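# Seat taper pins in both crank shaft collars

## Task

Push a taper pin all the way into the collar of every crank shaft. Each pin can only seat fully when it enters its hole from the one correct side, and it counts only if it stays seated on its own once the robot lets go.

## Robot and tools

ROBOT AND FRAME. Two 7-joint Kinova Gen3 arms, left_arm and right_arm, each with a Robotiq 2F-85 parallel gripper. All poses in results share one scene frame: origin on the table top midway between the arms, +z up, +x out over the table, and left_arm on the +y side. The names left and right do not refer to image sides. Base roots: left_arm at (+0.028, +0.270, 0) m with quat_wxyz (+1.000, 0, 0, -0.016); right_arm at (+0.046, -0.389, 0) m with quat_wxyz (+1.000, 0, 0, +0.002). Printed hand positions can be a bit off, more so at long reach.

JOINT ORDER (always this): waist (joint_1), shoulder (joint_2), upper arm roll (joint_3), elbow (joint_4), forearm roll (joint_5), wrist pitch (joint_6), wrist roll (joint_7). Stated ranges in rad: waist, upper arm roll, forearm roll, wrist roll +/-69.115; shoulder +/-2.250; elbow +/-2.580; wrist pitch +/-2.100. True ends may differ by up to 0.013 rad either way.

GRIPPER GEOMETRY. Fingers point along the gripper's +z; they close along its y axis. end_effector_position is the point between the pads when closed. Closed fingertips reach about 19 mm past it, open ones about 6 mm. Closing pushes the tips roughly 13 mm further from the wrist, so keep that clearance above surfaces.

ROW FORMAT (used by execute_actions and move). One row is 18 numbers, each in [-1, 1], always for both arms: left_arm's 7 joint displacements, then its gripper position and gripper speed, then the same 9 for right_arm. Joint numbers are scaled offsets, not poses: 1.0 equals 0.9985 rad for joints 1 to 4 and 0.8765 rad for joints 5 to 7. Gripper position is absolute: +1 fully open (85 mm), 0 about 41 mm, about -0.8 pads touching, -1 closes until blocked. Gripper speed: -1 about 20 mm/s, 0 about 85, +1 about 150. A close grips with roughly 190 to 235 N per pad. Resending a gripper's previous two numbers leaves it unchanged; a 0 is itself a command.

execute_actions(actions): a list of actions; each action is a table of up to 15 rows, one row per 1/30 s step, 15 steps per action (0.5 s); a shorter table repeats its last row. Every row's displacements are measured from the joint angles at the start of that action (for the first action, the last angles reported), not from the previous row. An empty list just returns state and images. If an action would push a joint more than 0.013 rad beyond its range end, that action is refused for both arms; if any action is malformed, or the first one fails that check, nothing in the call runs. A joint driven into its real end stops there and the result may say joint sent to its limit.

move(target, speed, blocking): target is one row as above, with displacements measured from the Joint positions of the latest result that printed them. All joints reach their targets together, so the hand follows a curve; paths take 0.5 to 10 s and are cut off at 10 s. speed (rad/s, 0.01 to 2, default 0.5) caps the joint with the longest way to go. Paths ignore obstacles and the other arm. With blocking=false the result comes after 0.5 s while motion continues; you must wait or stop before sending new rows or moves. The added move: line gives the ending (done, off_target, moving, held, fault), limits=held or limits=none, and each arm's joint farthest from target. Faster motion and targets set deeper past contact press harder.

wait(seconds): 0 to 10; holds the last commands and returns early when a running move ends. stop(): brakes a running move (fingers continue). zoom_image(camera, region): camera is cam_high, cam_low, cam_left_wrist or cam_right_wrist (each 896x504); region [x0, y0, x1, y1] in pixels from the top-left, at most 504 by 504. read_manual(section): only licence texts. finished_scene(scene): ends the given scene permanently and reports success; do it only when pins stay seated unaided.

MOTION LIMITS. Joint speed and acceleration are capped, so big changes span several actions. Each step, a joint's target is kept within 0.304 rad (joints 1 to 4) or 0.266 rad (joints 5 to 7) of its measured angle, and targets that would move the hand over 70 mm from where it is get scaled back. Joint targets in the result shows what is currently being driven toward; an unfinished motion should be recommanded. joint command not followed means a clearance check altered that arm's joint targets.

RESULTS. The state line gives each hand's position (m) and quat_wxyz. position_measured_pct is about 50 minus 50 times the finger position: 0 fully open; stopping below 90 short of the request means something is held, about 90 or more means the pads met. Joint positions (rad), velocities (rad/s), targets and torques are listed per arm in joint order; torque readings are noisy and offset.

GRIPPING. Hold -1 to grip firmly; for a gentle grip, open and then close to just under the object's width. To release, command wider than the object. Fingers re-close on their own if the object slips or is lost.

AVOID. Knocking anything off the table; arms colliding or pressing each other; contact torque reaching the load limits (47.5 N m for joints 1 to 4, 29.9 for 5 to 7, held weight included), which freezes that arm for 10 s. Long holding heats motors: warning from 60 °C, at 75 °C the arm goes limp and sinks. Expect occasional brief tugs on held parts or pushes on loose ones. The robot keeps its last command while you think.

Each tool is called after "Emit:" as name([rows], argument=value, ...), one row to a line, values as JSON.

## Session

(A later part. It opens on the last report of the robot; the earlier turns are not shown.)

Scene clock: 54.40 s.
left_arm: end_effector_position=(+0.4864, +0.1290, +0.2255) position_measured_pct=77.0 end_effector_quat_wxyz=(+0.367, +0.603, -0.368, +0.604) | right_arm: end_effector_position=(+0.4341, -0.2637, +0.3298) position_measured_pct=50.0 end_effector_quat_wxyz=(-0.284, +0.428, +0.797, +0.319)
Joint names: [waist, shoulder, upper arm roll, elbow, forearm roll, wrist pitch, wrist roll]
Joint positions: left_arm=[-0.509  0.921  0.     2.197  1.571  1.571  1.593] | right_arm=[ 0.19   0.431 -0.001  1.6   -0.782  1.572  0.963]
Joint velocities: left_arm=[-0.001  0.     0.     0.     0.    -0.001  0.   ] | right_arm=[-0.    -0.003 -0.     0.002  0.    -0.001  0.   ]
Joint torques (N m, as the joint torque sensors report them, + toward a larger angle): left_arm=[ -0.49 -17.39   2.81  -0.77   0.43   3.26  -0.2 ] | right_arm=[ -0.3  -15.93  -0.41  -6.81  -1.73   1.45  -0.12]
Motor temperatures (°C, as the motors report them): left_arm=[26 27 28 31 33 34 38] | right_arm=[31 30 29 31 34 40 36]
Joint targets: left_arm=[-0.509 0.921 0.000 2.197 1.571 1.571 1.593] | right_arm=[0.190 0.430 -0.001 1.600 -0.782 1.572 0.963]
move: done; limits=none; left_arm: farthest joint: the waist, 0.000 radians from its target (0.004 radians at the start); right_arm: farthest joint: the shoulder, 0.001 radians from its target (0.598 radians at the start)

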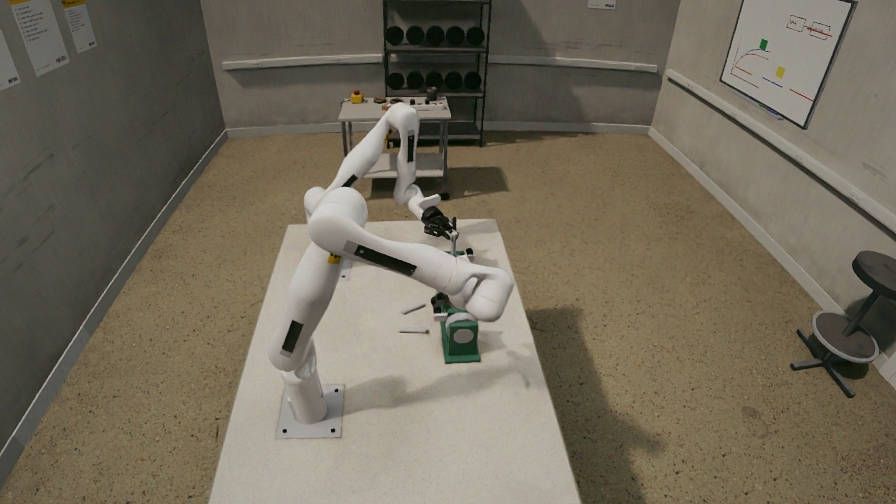

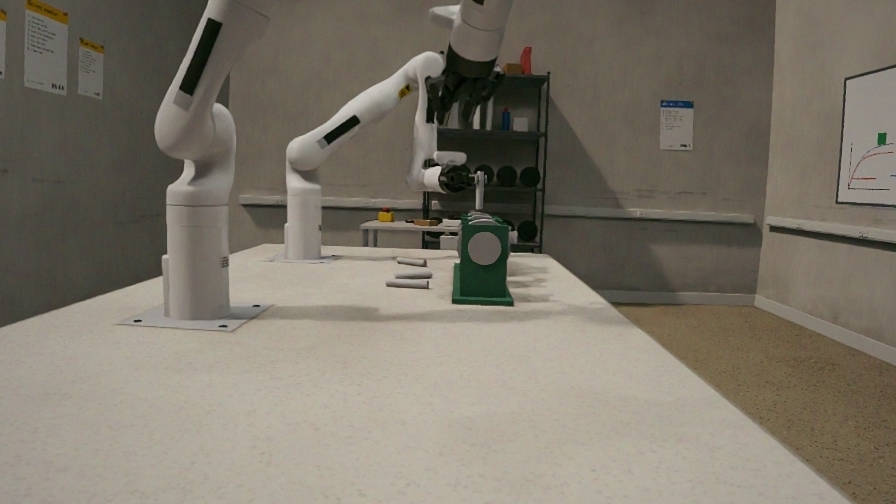

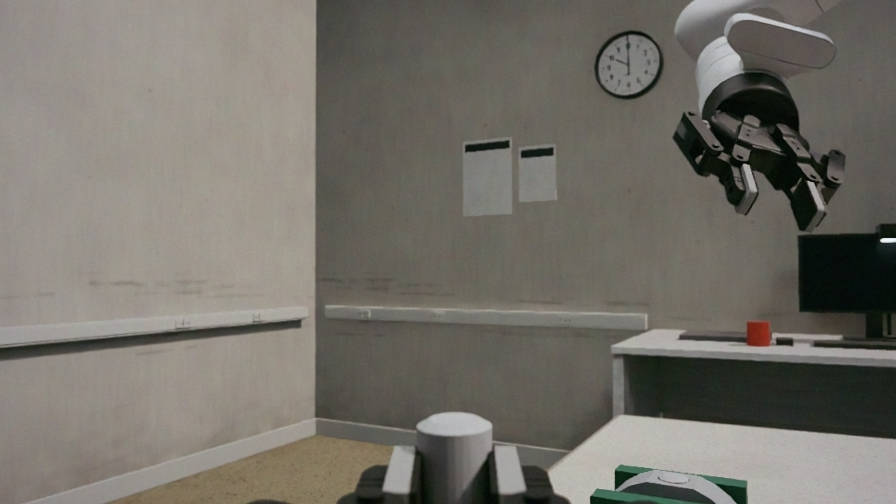

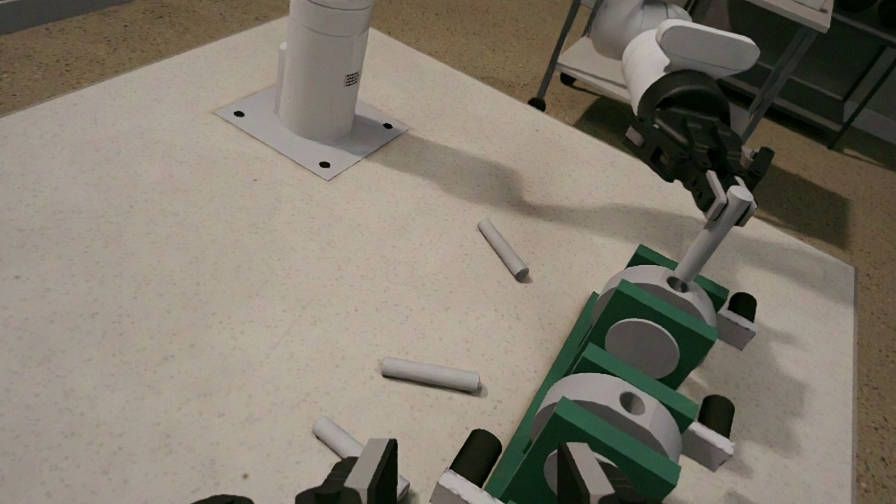

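Emit:
execute_actions([
  [[0.0064,0.0145,0,-0.003,0,0,-0.013,-1,0, 0,0,0,0,0,0,0,0,0]],
])

Emit:
zoom_image(camera="cam_right_wrist", region=[620,210,760,320])

Emit:
zoom_image(camera="cam_low", region=[445,180,515,235])

Scene clock: 55.60 s.
left_arm: end_effector_position=(+0.4856, +0.1261, +0.2206) position_measured_pct=77.0 end_effector_quat_wxyz=(+0.369, +0.602, -0.370, +0.603) | right_arm: end_effector_position=(+0.4341, -0.2637, +0.3298) position_measured_pct=50.0 end_effector_quat_wxyz=(-0.284, +0.428, +0.797, +0.319)
Joint names: [waist, shoulder, upper arm roll, elbow, forearm roll, wrist pitch, wrist roll]
Joint positions: left_arm=[-0.503  0.935  0.     2.194  1.571  1.571  1.582] | right_arm=[ 0.19   0.431 -0.001  1.6   -0.782  1.572  0.963]
Joint velocities: left_arm=[ 0.     0.001 -0.001 -0.001 -0.     0.     0.   ] | right_arm=[ 0.     0.001 -0.    -0.002  0.    -0.001  0.   ]
Joint torques (N m, as the joint torque sensors report them, + toward a larger angle): left_arm=[ -0.44 -17.6    3.16  -0.64  -0.04   3.31  -0.33] | right_arm=[ -0.09 -16.17  -0.44  -6.85  -1.8    1.67  -0.02]
Motor temperatures (°C, as the motors report them): left_arm=[26 27 28 31 33 34 38] | right_arm=[31 30 29 31 34 40 36]
Joint targets: left_arm=[-0.503 0.935 0.000 2.194 1.571 1.571 1.582] | right_arm=[0.190 0.431 -0.001 1.600 -0.782 1.572 0.963]

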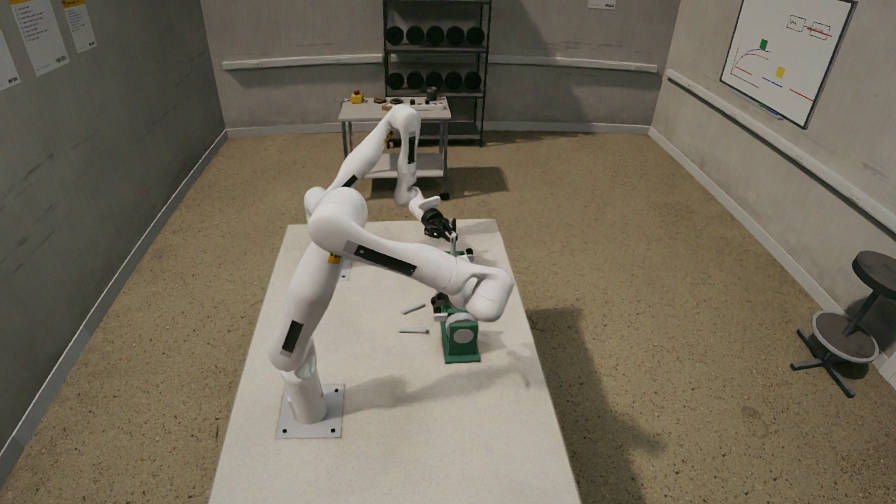

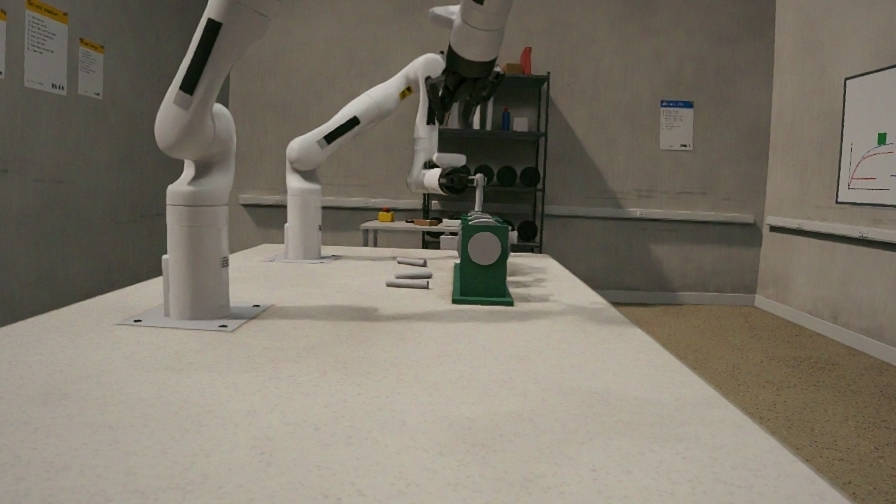

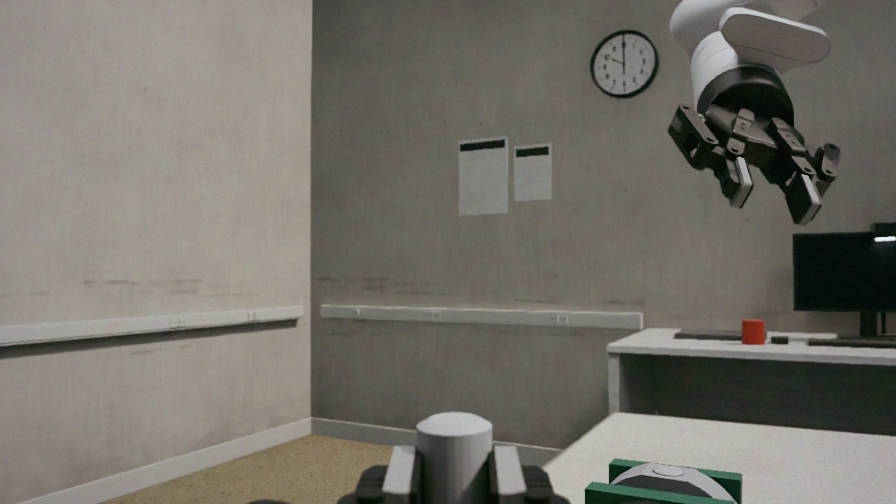

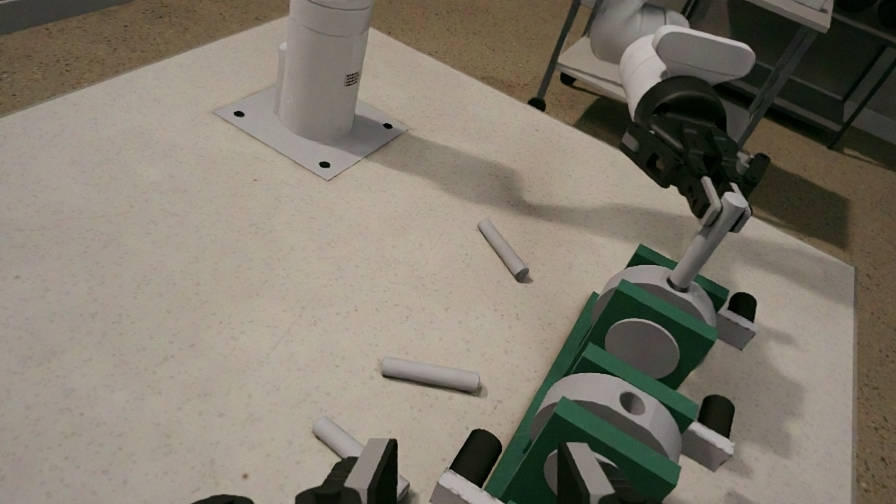

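Region (620, 210, 760, 320) of cam_right_wrist's 896x504 image, scaled by 3.600; it fills the top 396 rows of this view, and the rest is white.

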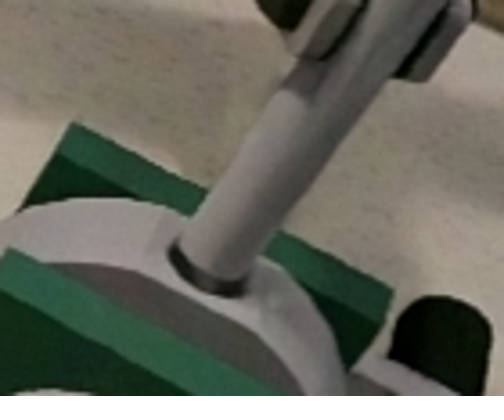

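Region (445, 180, 515, 235) of cam_low's 896x504 image, scaled by 7.200, with more detail than that image has; it fills the top 396 rows of this view, and the rest is white.

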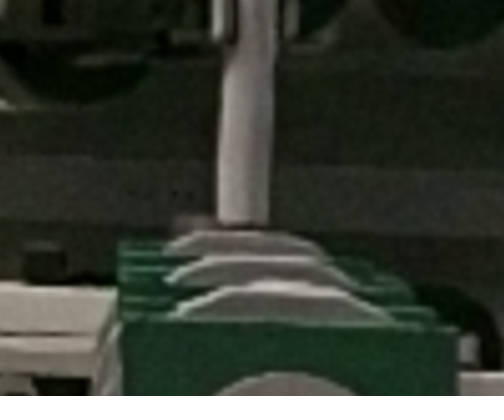

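Looks aligned. Descend 9 mm.

Emit:
execute_actions([
  [[0,0.009,0,-0.002,0,0,-0.008,-1,0, 0,0,0,0,0,0,0,0,0]],
  [[0,0.009,0,-0.002,0,0,-0.008,-1,0, 0,0,0,0,0,0,0,0,0]],
  [[0,0.009,0,-0.002,0,0,-0.008,-1,0, 0,0,0,0,0,0,0,0,0]],
])

Emit:
zoom_image(camera="cam_right_wrist", region=[620,210,760,320])

Scene clock: 57.37 s.
left_arm: end_effector_position=(+0.4858, +0.1264, +0.2114) position_measured_pct=77.0 end_effector_quat_wxyz=(+0.369, +0.602, -0.370, +0.603) | right_arm: end_effector_position=(+0.4341, -0.2637, +0.3298) position_measured_pct=50.0 end_effector_quat_wxyz=(-0.284, +0.428, +0.797, +0.319)
Joint names: [waist, shoulder, upper arm roll, elbow, forearm roll, wrist pitch, wrist roll]
Joint positions: left_arm=[-0.503  0.962  0.     2.188  1.571  1.571  1.561] | right_arm=[ 0.19   0.431 -0.001  1.6   -0.782  1.572  0.963]
Joint velocities: left_arm=[ 0.     0.     0.001 -0.001 -0.    -0.001 -0.   ] | right_arm=[-0.     0.    -0.    -0.001  0.     0.    -0.   ]
Joint torques (N m, as the joint torque sensors report them, + toward a larger angle): left_arm=[ -0.23 -17.62   2.51   0.04  -0.04   3.18   0.1 ] | right_arm=[ -0.3  -16.27  -0.82  -6.39  -1.96   1.25  -0.02]
Motor temperatures (°C, as the motors report them): left_arm=[26 27 28 31 33 34 38] | right_arm=[31 30 29 31 34 40 36]
Joint targets: left_arm=[-0.503 0.962 0.000 2.188 1.571 1.571 1.561] | right_arm=[0.190 0.431 -0.001 1.600 -0.782 1.572 0.963]

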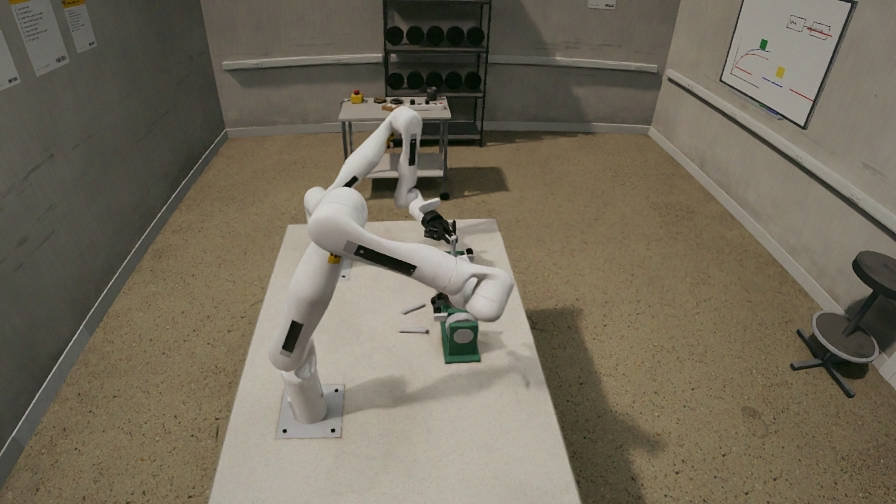

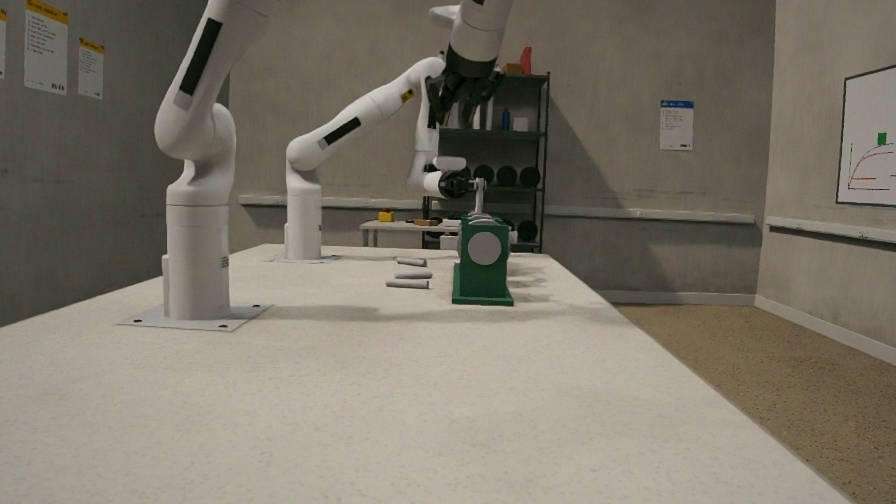

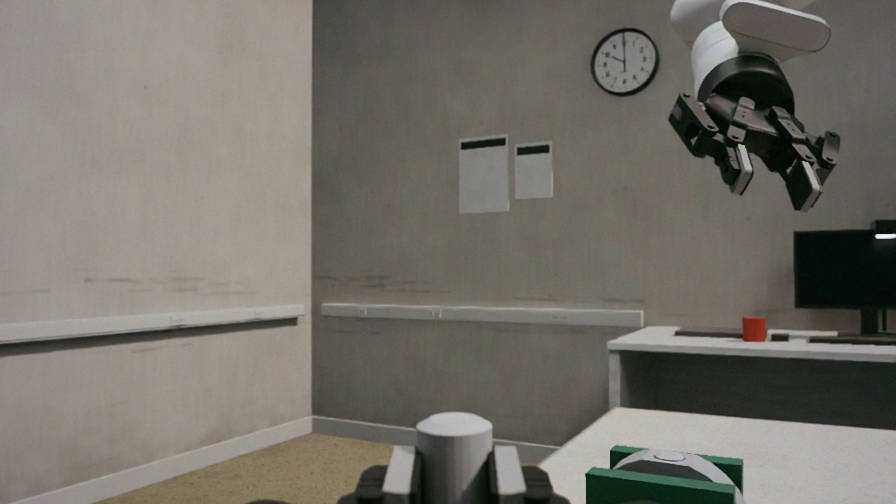

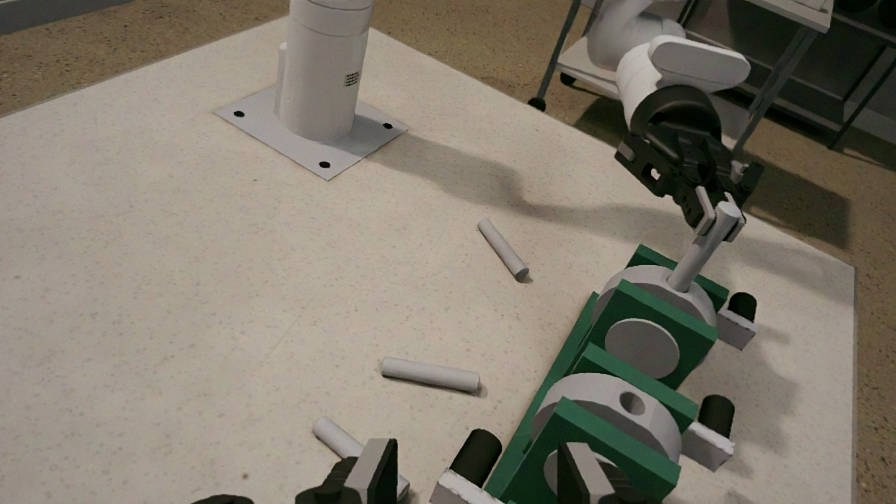

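Region (620, 210, 760, 320) of cam_right_wrist's 896x504 image, scaled by 3.600; it fills the top 396 rows of this view, and the rest is white.

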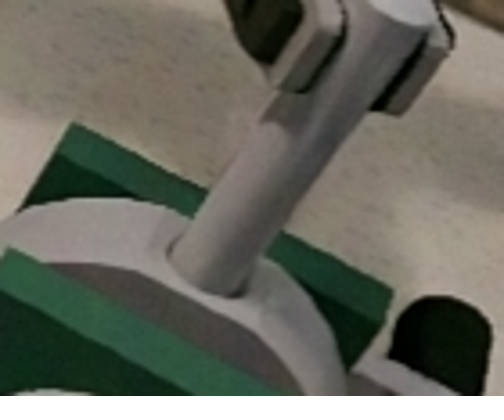

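Emit:
execute_actions([
  [[0,0.0145,0,-0.0039,0,0,-0.012,-1,0, -0.28,-0.02,0,0,0.223,-0.109,-0.49,0,0]],
  [[0,0.0145,0,-0.0039,0,0,-0.012,-1,0, -0.28,-0.02,0,0,0.223,-0.109,-0.49,0,0]],
  [[0,0.0145,0,-0.0039,0,0,-0.012,-1,0, -0.28,-0.02,0,0,0.223,-0.109,-0.49,0,0]],
  [[0,0.0145,0,-0.0039,0,0,-0.012,-1,0, -0.28,-0.02,0,0,0.223,-0.109,-0.49,0,0]],
])

Scene clock: 60.87 s.
left_arm: end_effector_position=(+0.4860, +0.1267, +0.1914) position_measured_pct=77.0 end_effector_quat_wxyz=(+0.369, +0.602, -0.370, +0.604) | right_arm: end_effector_position=(+0.3328, -0.0619, +0.2505) position_measured_pct=50.0 end_effector_quat_wxyz=(-0.008, +0.643, +0.766, -0.005)
Joint names: [waist, shoulder, upper arm roll, elbow, forearm roll, wrist pitch, wrist roll]
Joint positions: left_arm=[-0.504  1.019 -0.     2.172  1.571  1.571  1.519] | right_arm=[-0.886  0.355 -0.008  1.6   -0.015  1.196 -0.717]
Joint velocities: left_arm=[ 0.     0.001  0.002  0.    -0.    -0.    -0.   ] | right_arm=[-0.041 -0.004  0.006 -0.002  0.039 -0.018 -0.096]
Joint torques (N m, as the joint torque sensors report them, + toward a larger angle): left_arm=[ -0.13 -18.09   2.92   0.22  -0.32   3.18  -0.19] | right_arm=[  1.88 -15.76   1.89  -7.53   0.66   0.35   0.12]
Motor temperatures (°C, as the motors report them): left_arm=[26 27 28 31 33 34 38] | right_arm=[31 30 29 31 34 40 36]
Joint targets: left_arm=[-0.504 1.019 0.000 2.172 1.571 1.571 1.519] | right_arm=[-0.894 0.354 -0.006 1.600 -0.013 1.196 -0.718]

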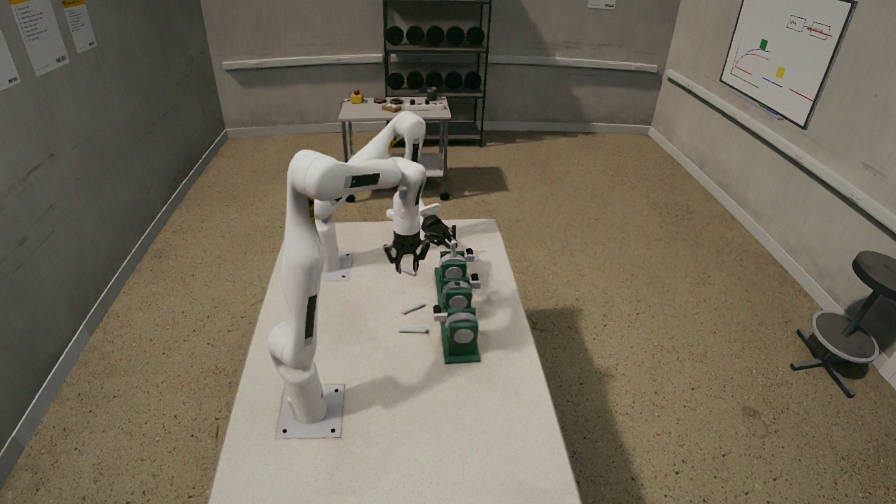

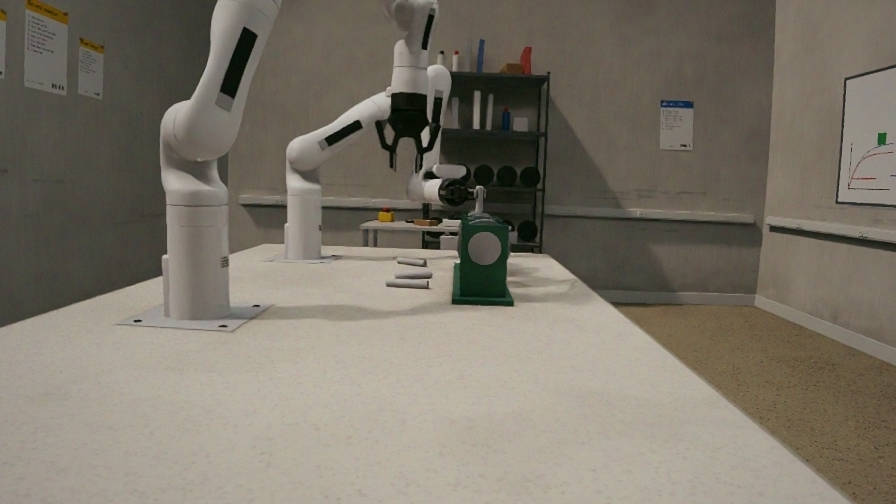

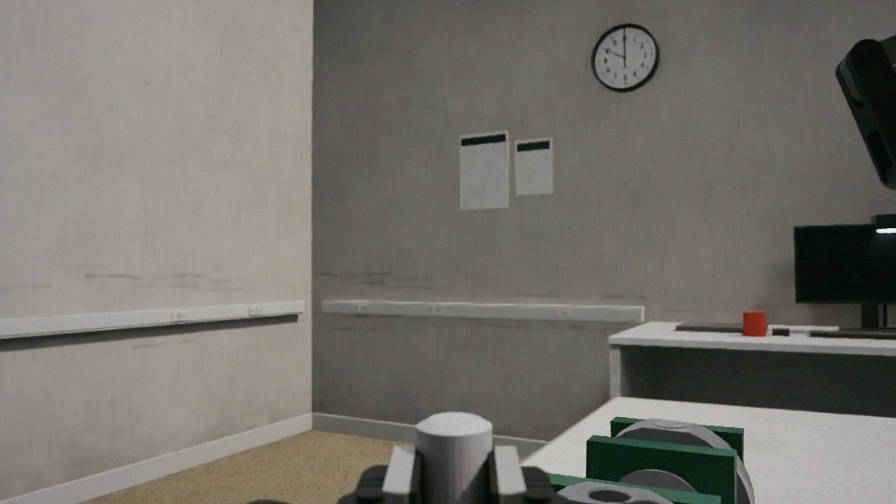

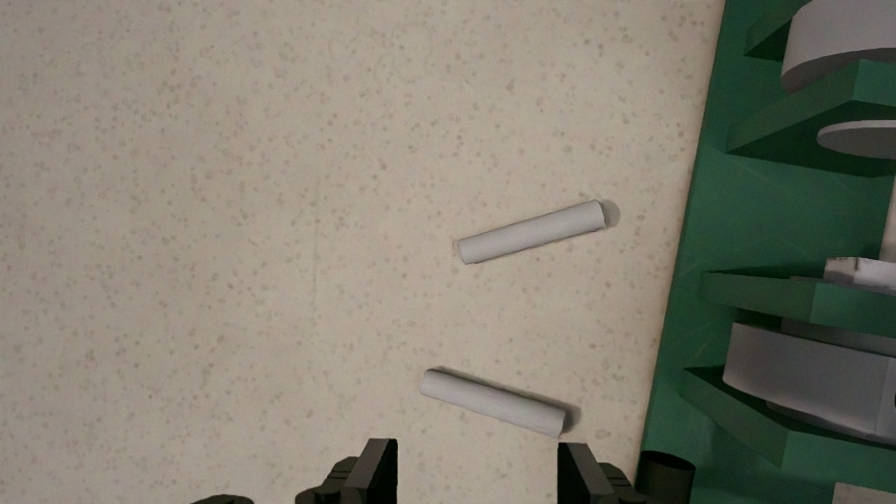

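Emit:
move(target=[0,0,0,0,0,0,0,-0.3,-1, -0.04,0.15,0.008,-0.05,0.017,-0.12,-0.77,0,0], speed=1.0)

Emit:
move(target=[0,-0.2,0,0,0,0,0,-0.3,0, 0,0.179,0,-0.055,0,-0.147,-0.762,0,0], speed=1.0)

Scene clock: 62.40 s.
left_arm: end_effector_position=(+0.4860, +0.1267, +0.1914) position_measured_pct=65.1 end_effector_quat_wxyz=(+0.369, +0.602, -0.370, +0.604) | right_arm: end_effector_position=(+0.3531, -0.0187, +0.1959) position_measured_pct=50.0 end_effector_quat_wxyz=(+0.001, +0.850, +0.526, -0.002)
Joint names: [waist, shoulder, upper arm roll, elbow, forearm roll, wrist pitch, wrist roll]
Joint positions: left_arm=[-0.504  1.019 -0.     2.172  1.571  1.571  1.519] | right_arm=[-0.926  0.504 -0.     1.55  -0.     1.091 -1.392]
Joint velocities: left_arm=[ 0. -0. -0. -0.  0. -0.  0.] | right_arm=[-0.001  0.004  0.    -0.001  0.    -0.001  0.   ]
Joint torques (N m, as the joint torque sensors report them, + toward a larger angle): left_arm=[ -0.03 -17.28   3.04   0.25  -0.14   2.67  -0.07] | right_arm=[  0.2  -18.27   0.5   -8.02   0.33   0.05  -0.16]
Motor temperatures (°C, as the motors report them): left_arm=[26 27 28 31 33 34 38] | right_arm=[31 30 29 31 34 40 36]
Joint targets: left_arm=[-0.504 1.019 -0.000 2.172 1.571 1.571 1.519] | right_arm=[-0.926 0.504 -0.000 1.550 -0.000 1.091 -1.392]
move: done; limits=none; left_arm: farthest joint: the waist, 0.000 radians from its target (0.000 radians at the start); right_arm: farthest joint: the shoulder, 0.001 radians from its target (0.151 radians at the start)

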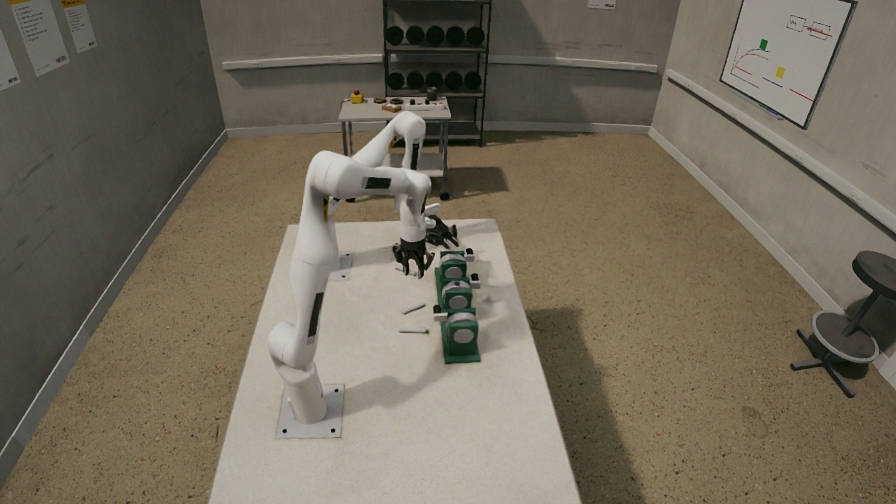

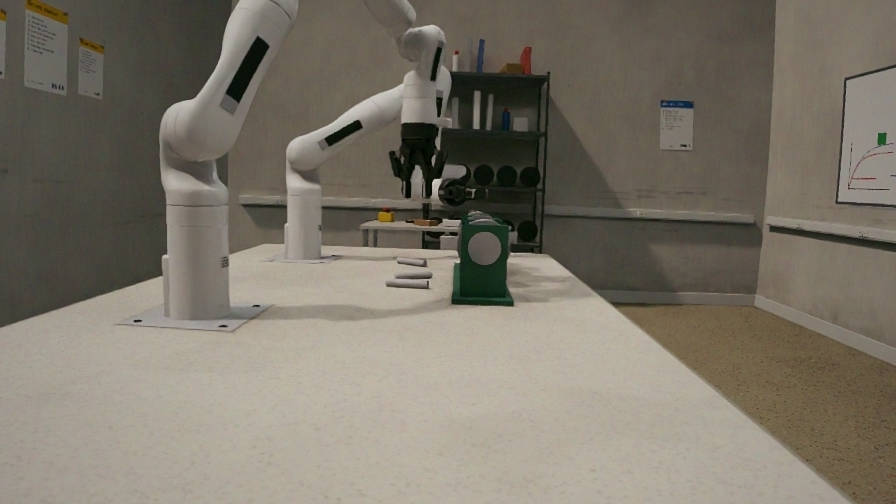

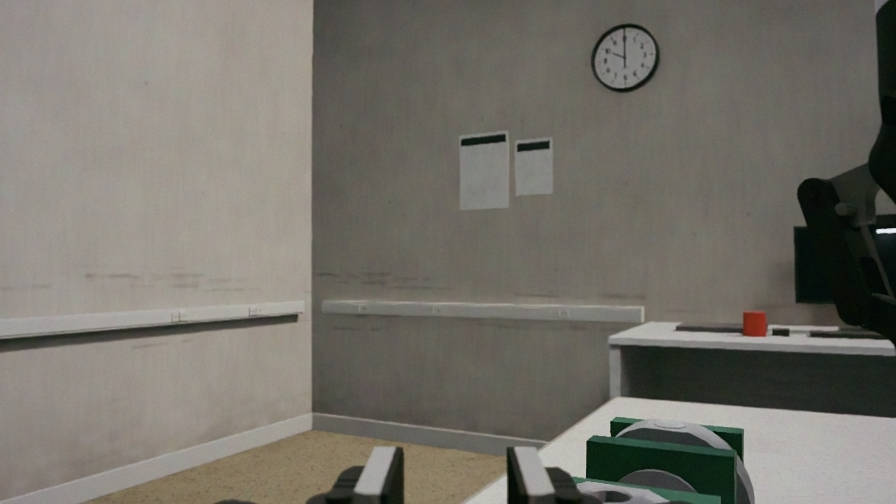

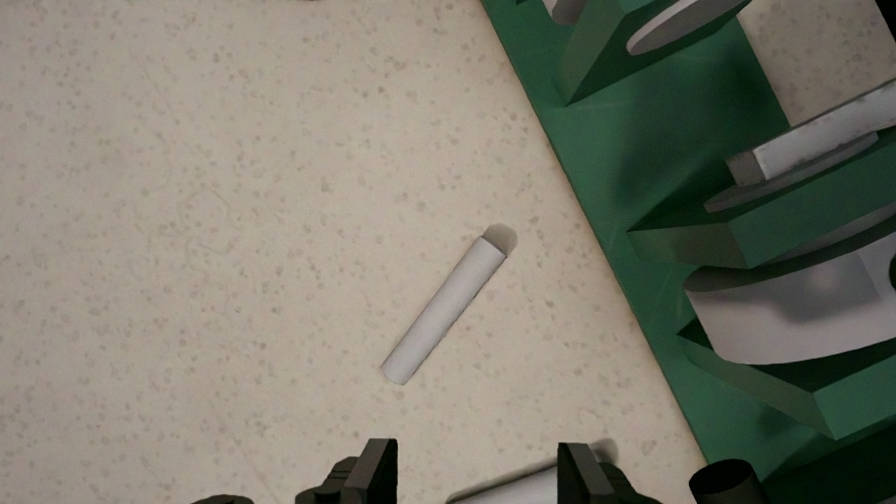

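Scene clock: 63.63 s.
left_arm: end_effector_position=(+0.4965, +0.1320, +0.2613) position_measured_pct=65.1 end_effector_quat_wxyz=(+0.307, +0.563, -0.428, +0.637) | right_arm: end_effector_position=(+0.3793, +0.0163, +0.1207) position_measured_pct=50.0 end_effector_quat_wxyz=(-0.001, +0.976, +0.218, +0.001)
Joint names: [waist, shoulder, upper arm roll, elbow, forearm roll, wrist pitch, wrist roll]
Joint positions: left_arm=[-0.504  0.82  -0.     2.172  1.571  1.571  1.519] | right_arm=[-0.926  0.683 -0.     1.495 -0.     0.962 -2.06 ]
Joint velocities: left_arm=[ 0.001 -0.002  0.002 -0.     0.     0.001 -0.   ] | right_arm=[-0.     0.003  0.    -0.    -0.    -0.    -0.   ]
Joint torques (N m, as the joint torque sensors report them, + toward a larger angle): left_arm=[ -0.31 -16.85   1.74  -1.58   0.43   2.96  -0.38] | right_arm=[ -0.34 -20.44   0.43  -7.12   0.23   0.42  -0.04]
Motor temperatures (°C, as the motors report them): left_arm=[26 27 28 31 33 34 38] | right_arm=[31 30 29 31 34 40 36]
Joint targets: left_arm=[-0.504 0.820 -0.000 2.172 1.571 1.571 1.519] | right_arm=[-0.926 0.683 -0.000 1.495 -0.000 0.962 -2.060]
move: done; limits=none; left_arm: farthest joint: the shoulder, 0.001 radians from its target (0.200 radians at the start); right_arm: farthest joint: the waist, 0.000 radians from its target (0.000 radians at the start)

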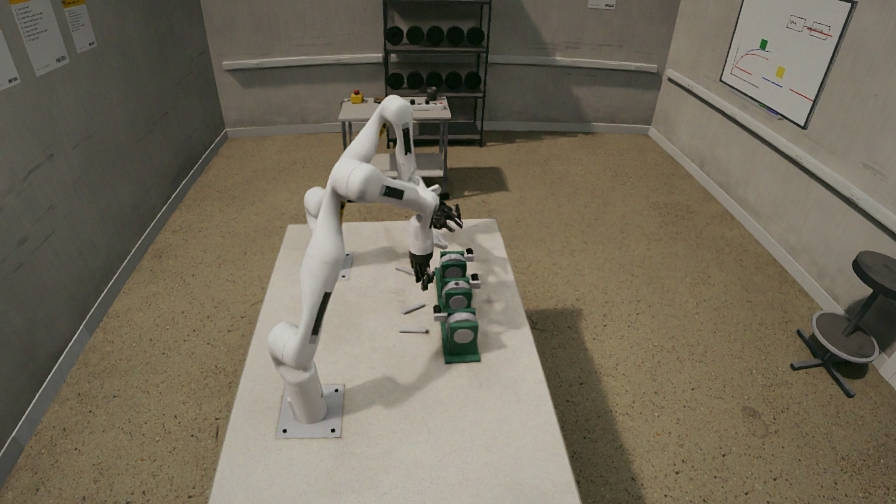

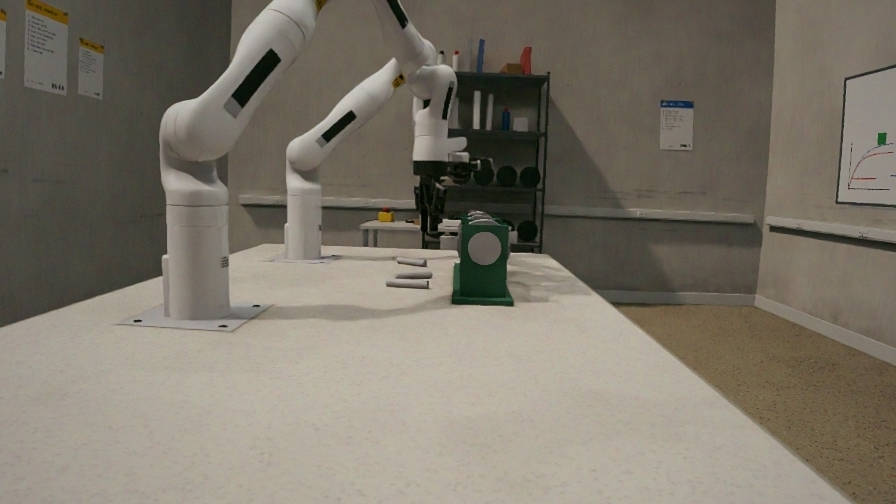

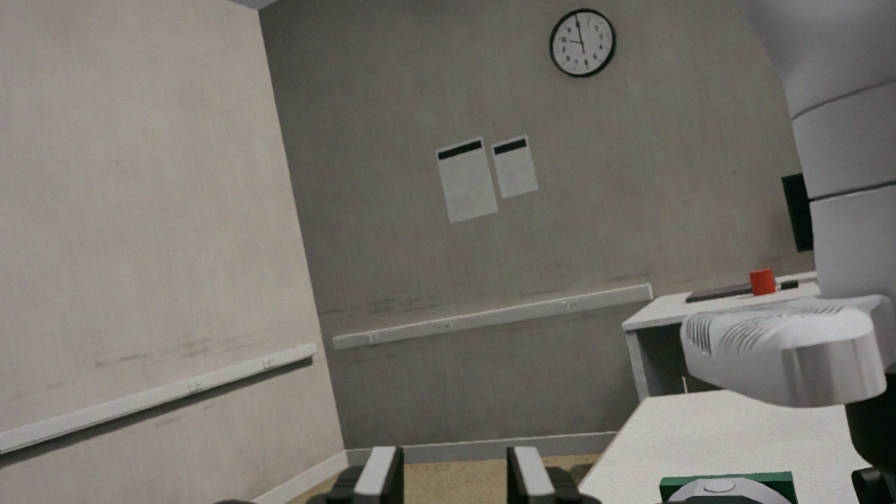

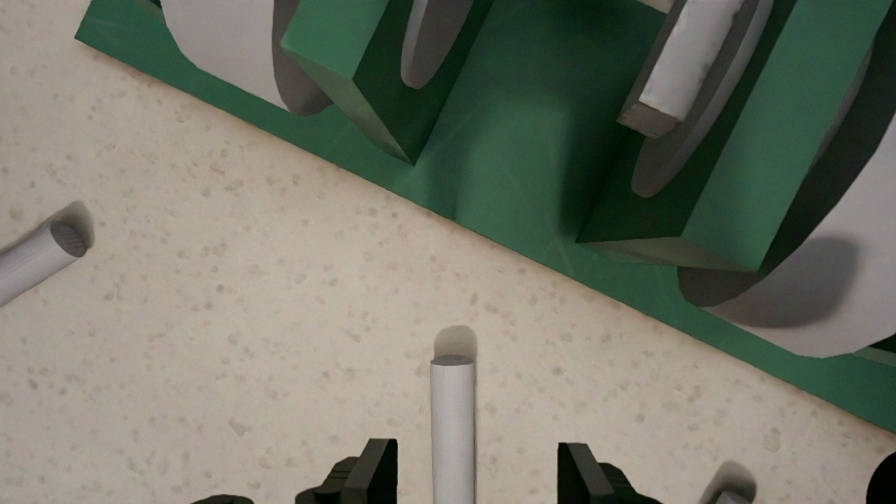

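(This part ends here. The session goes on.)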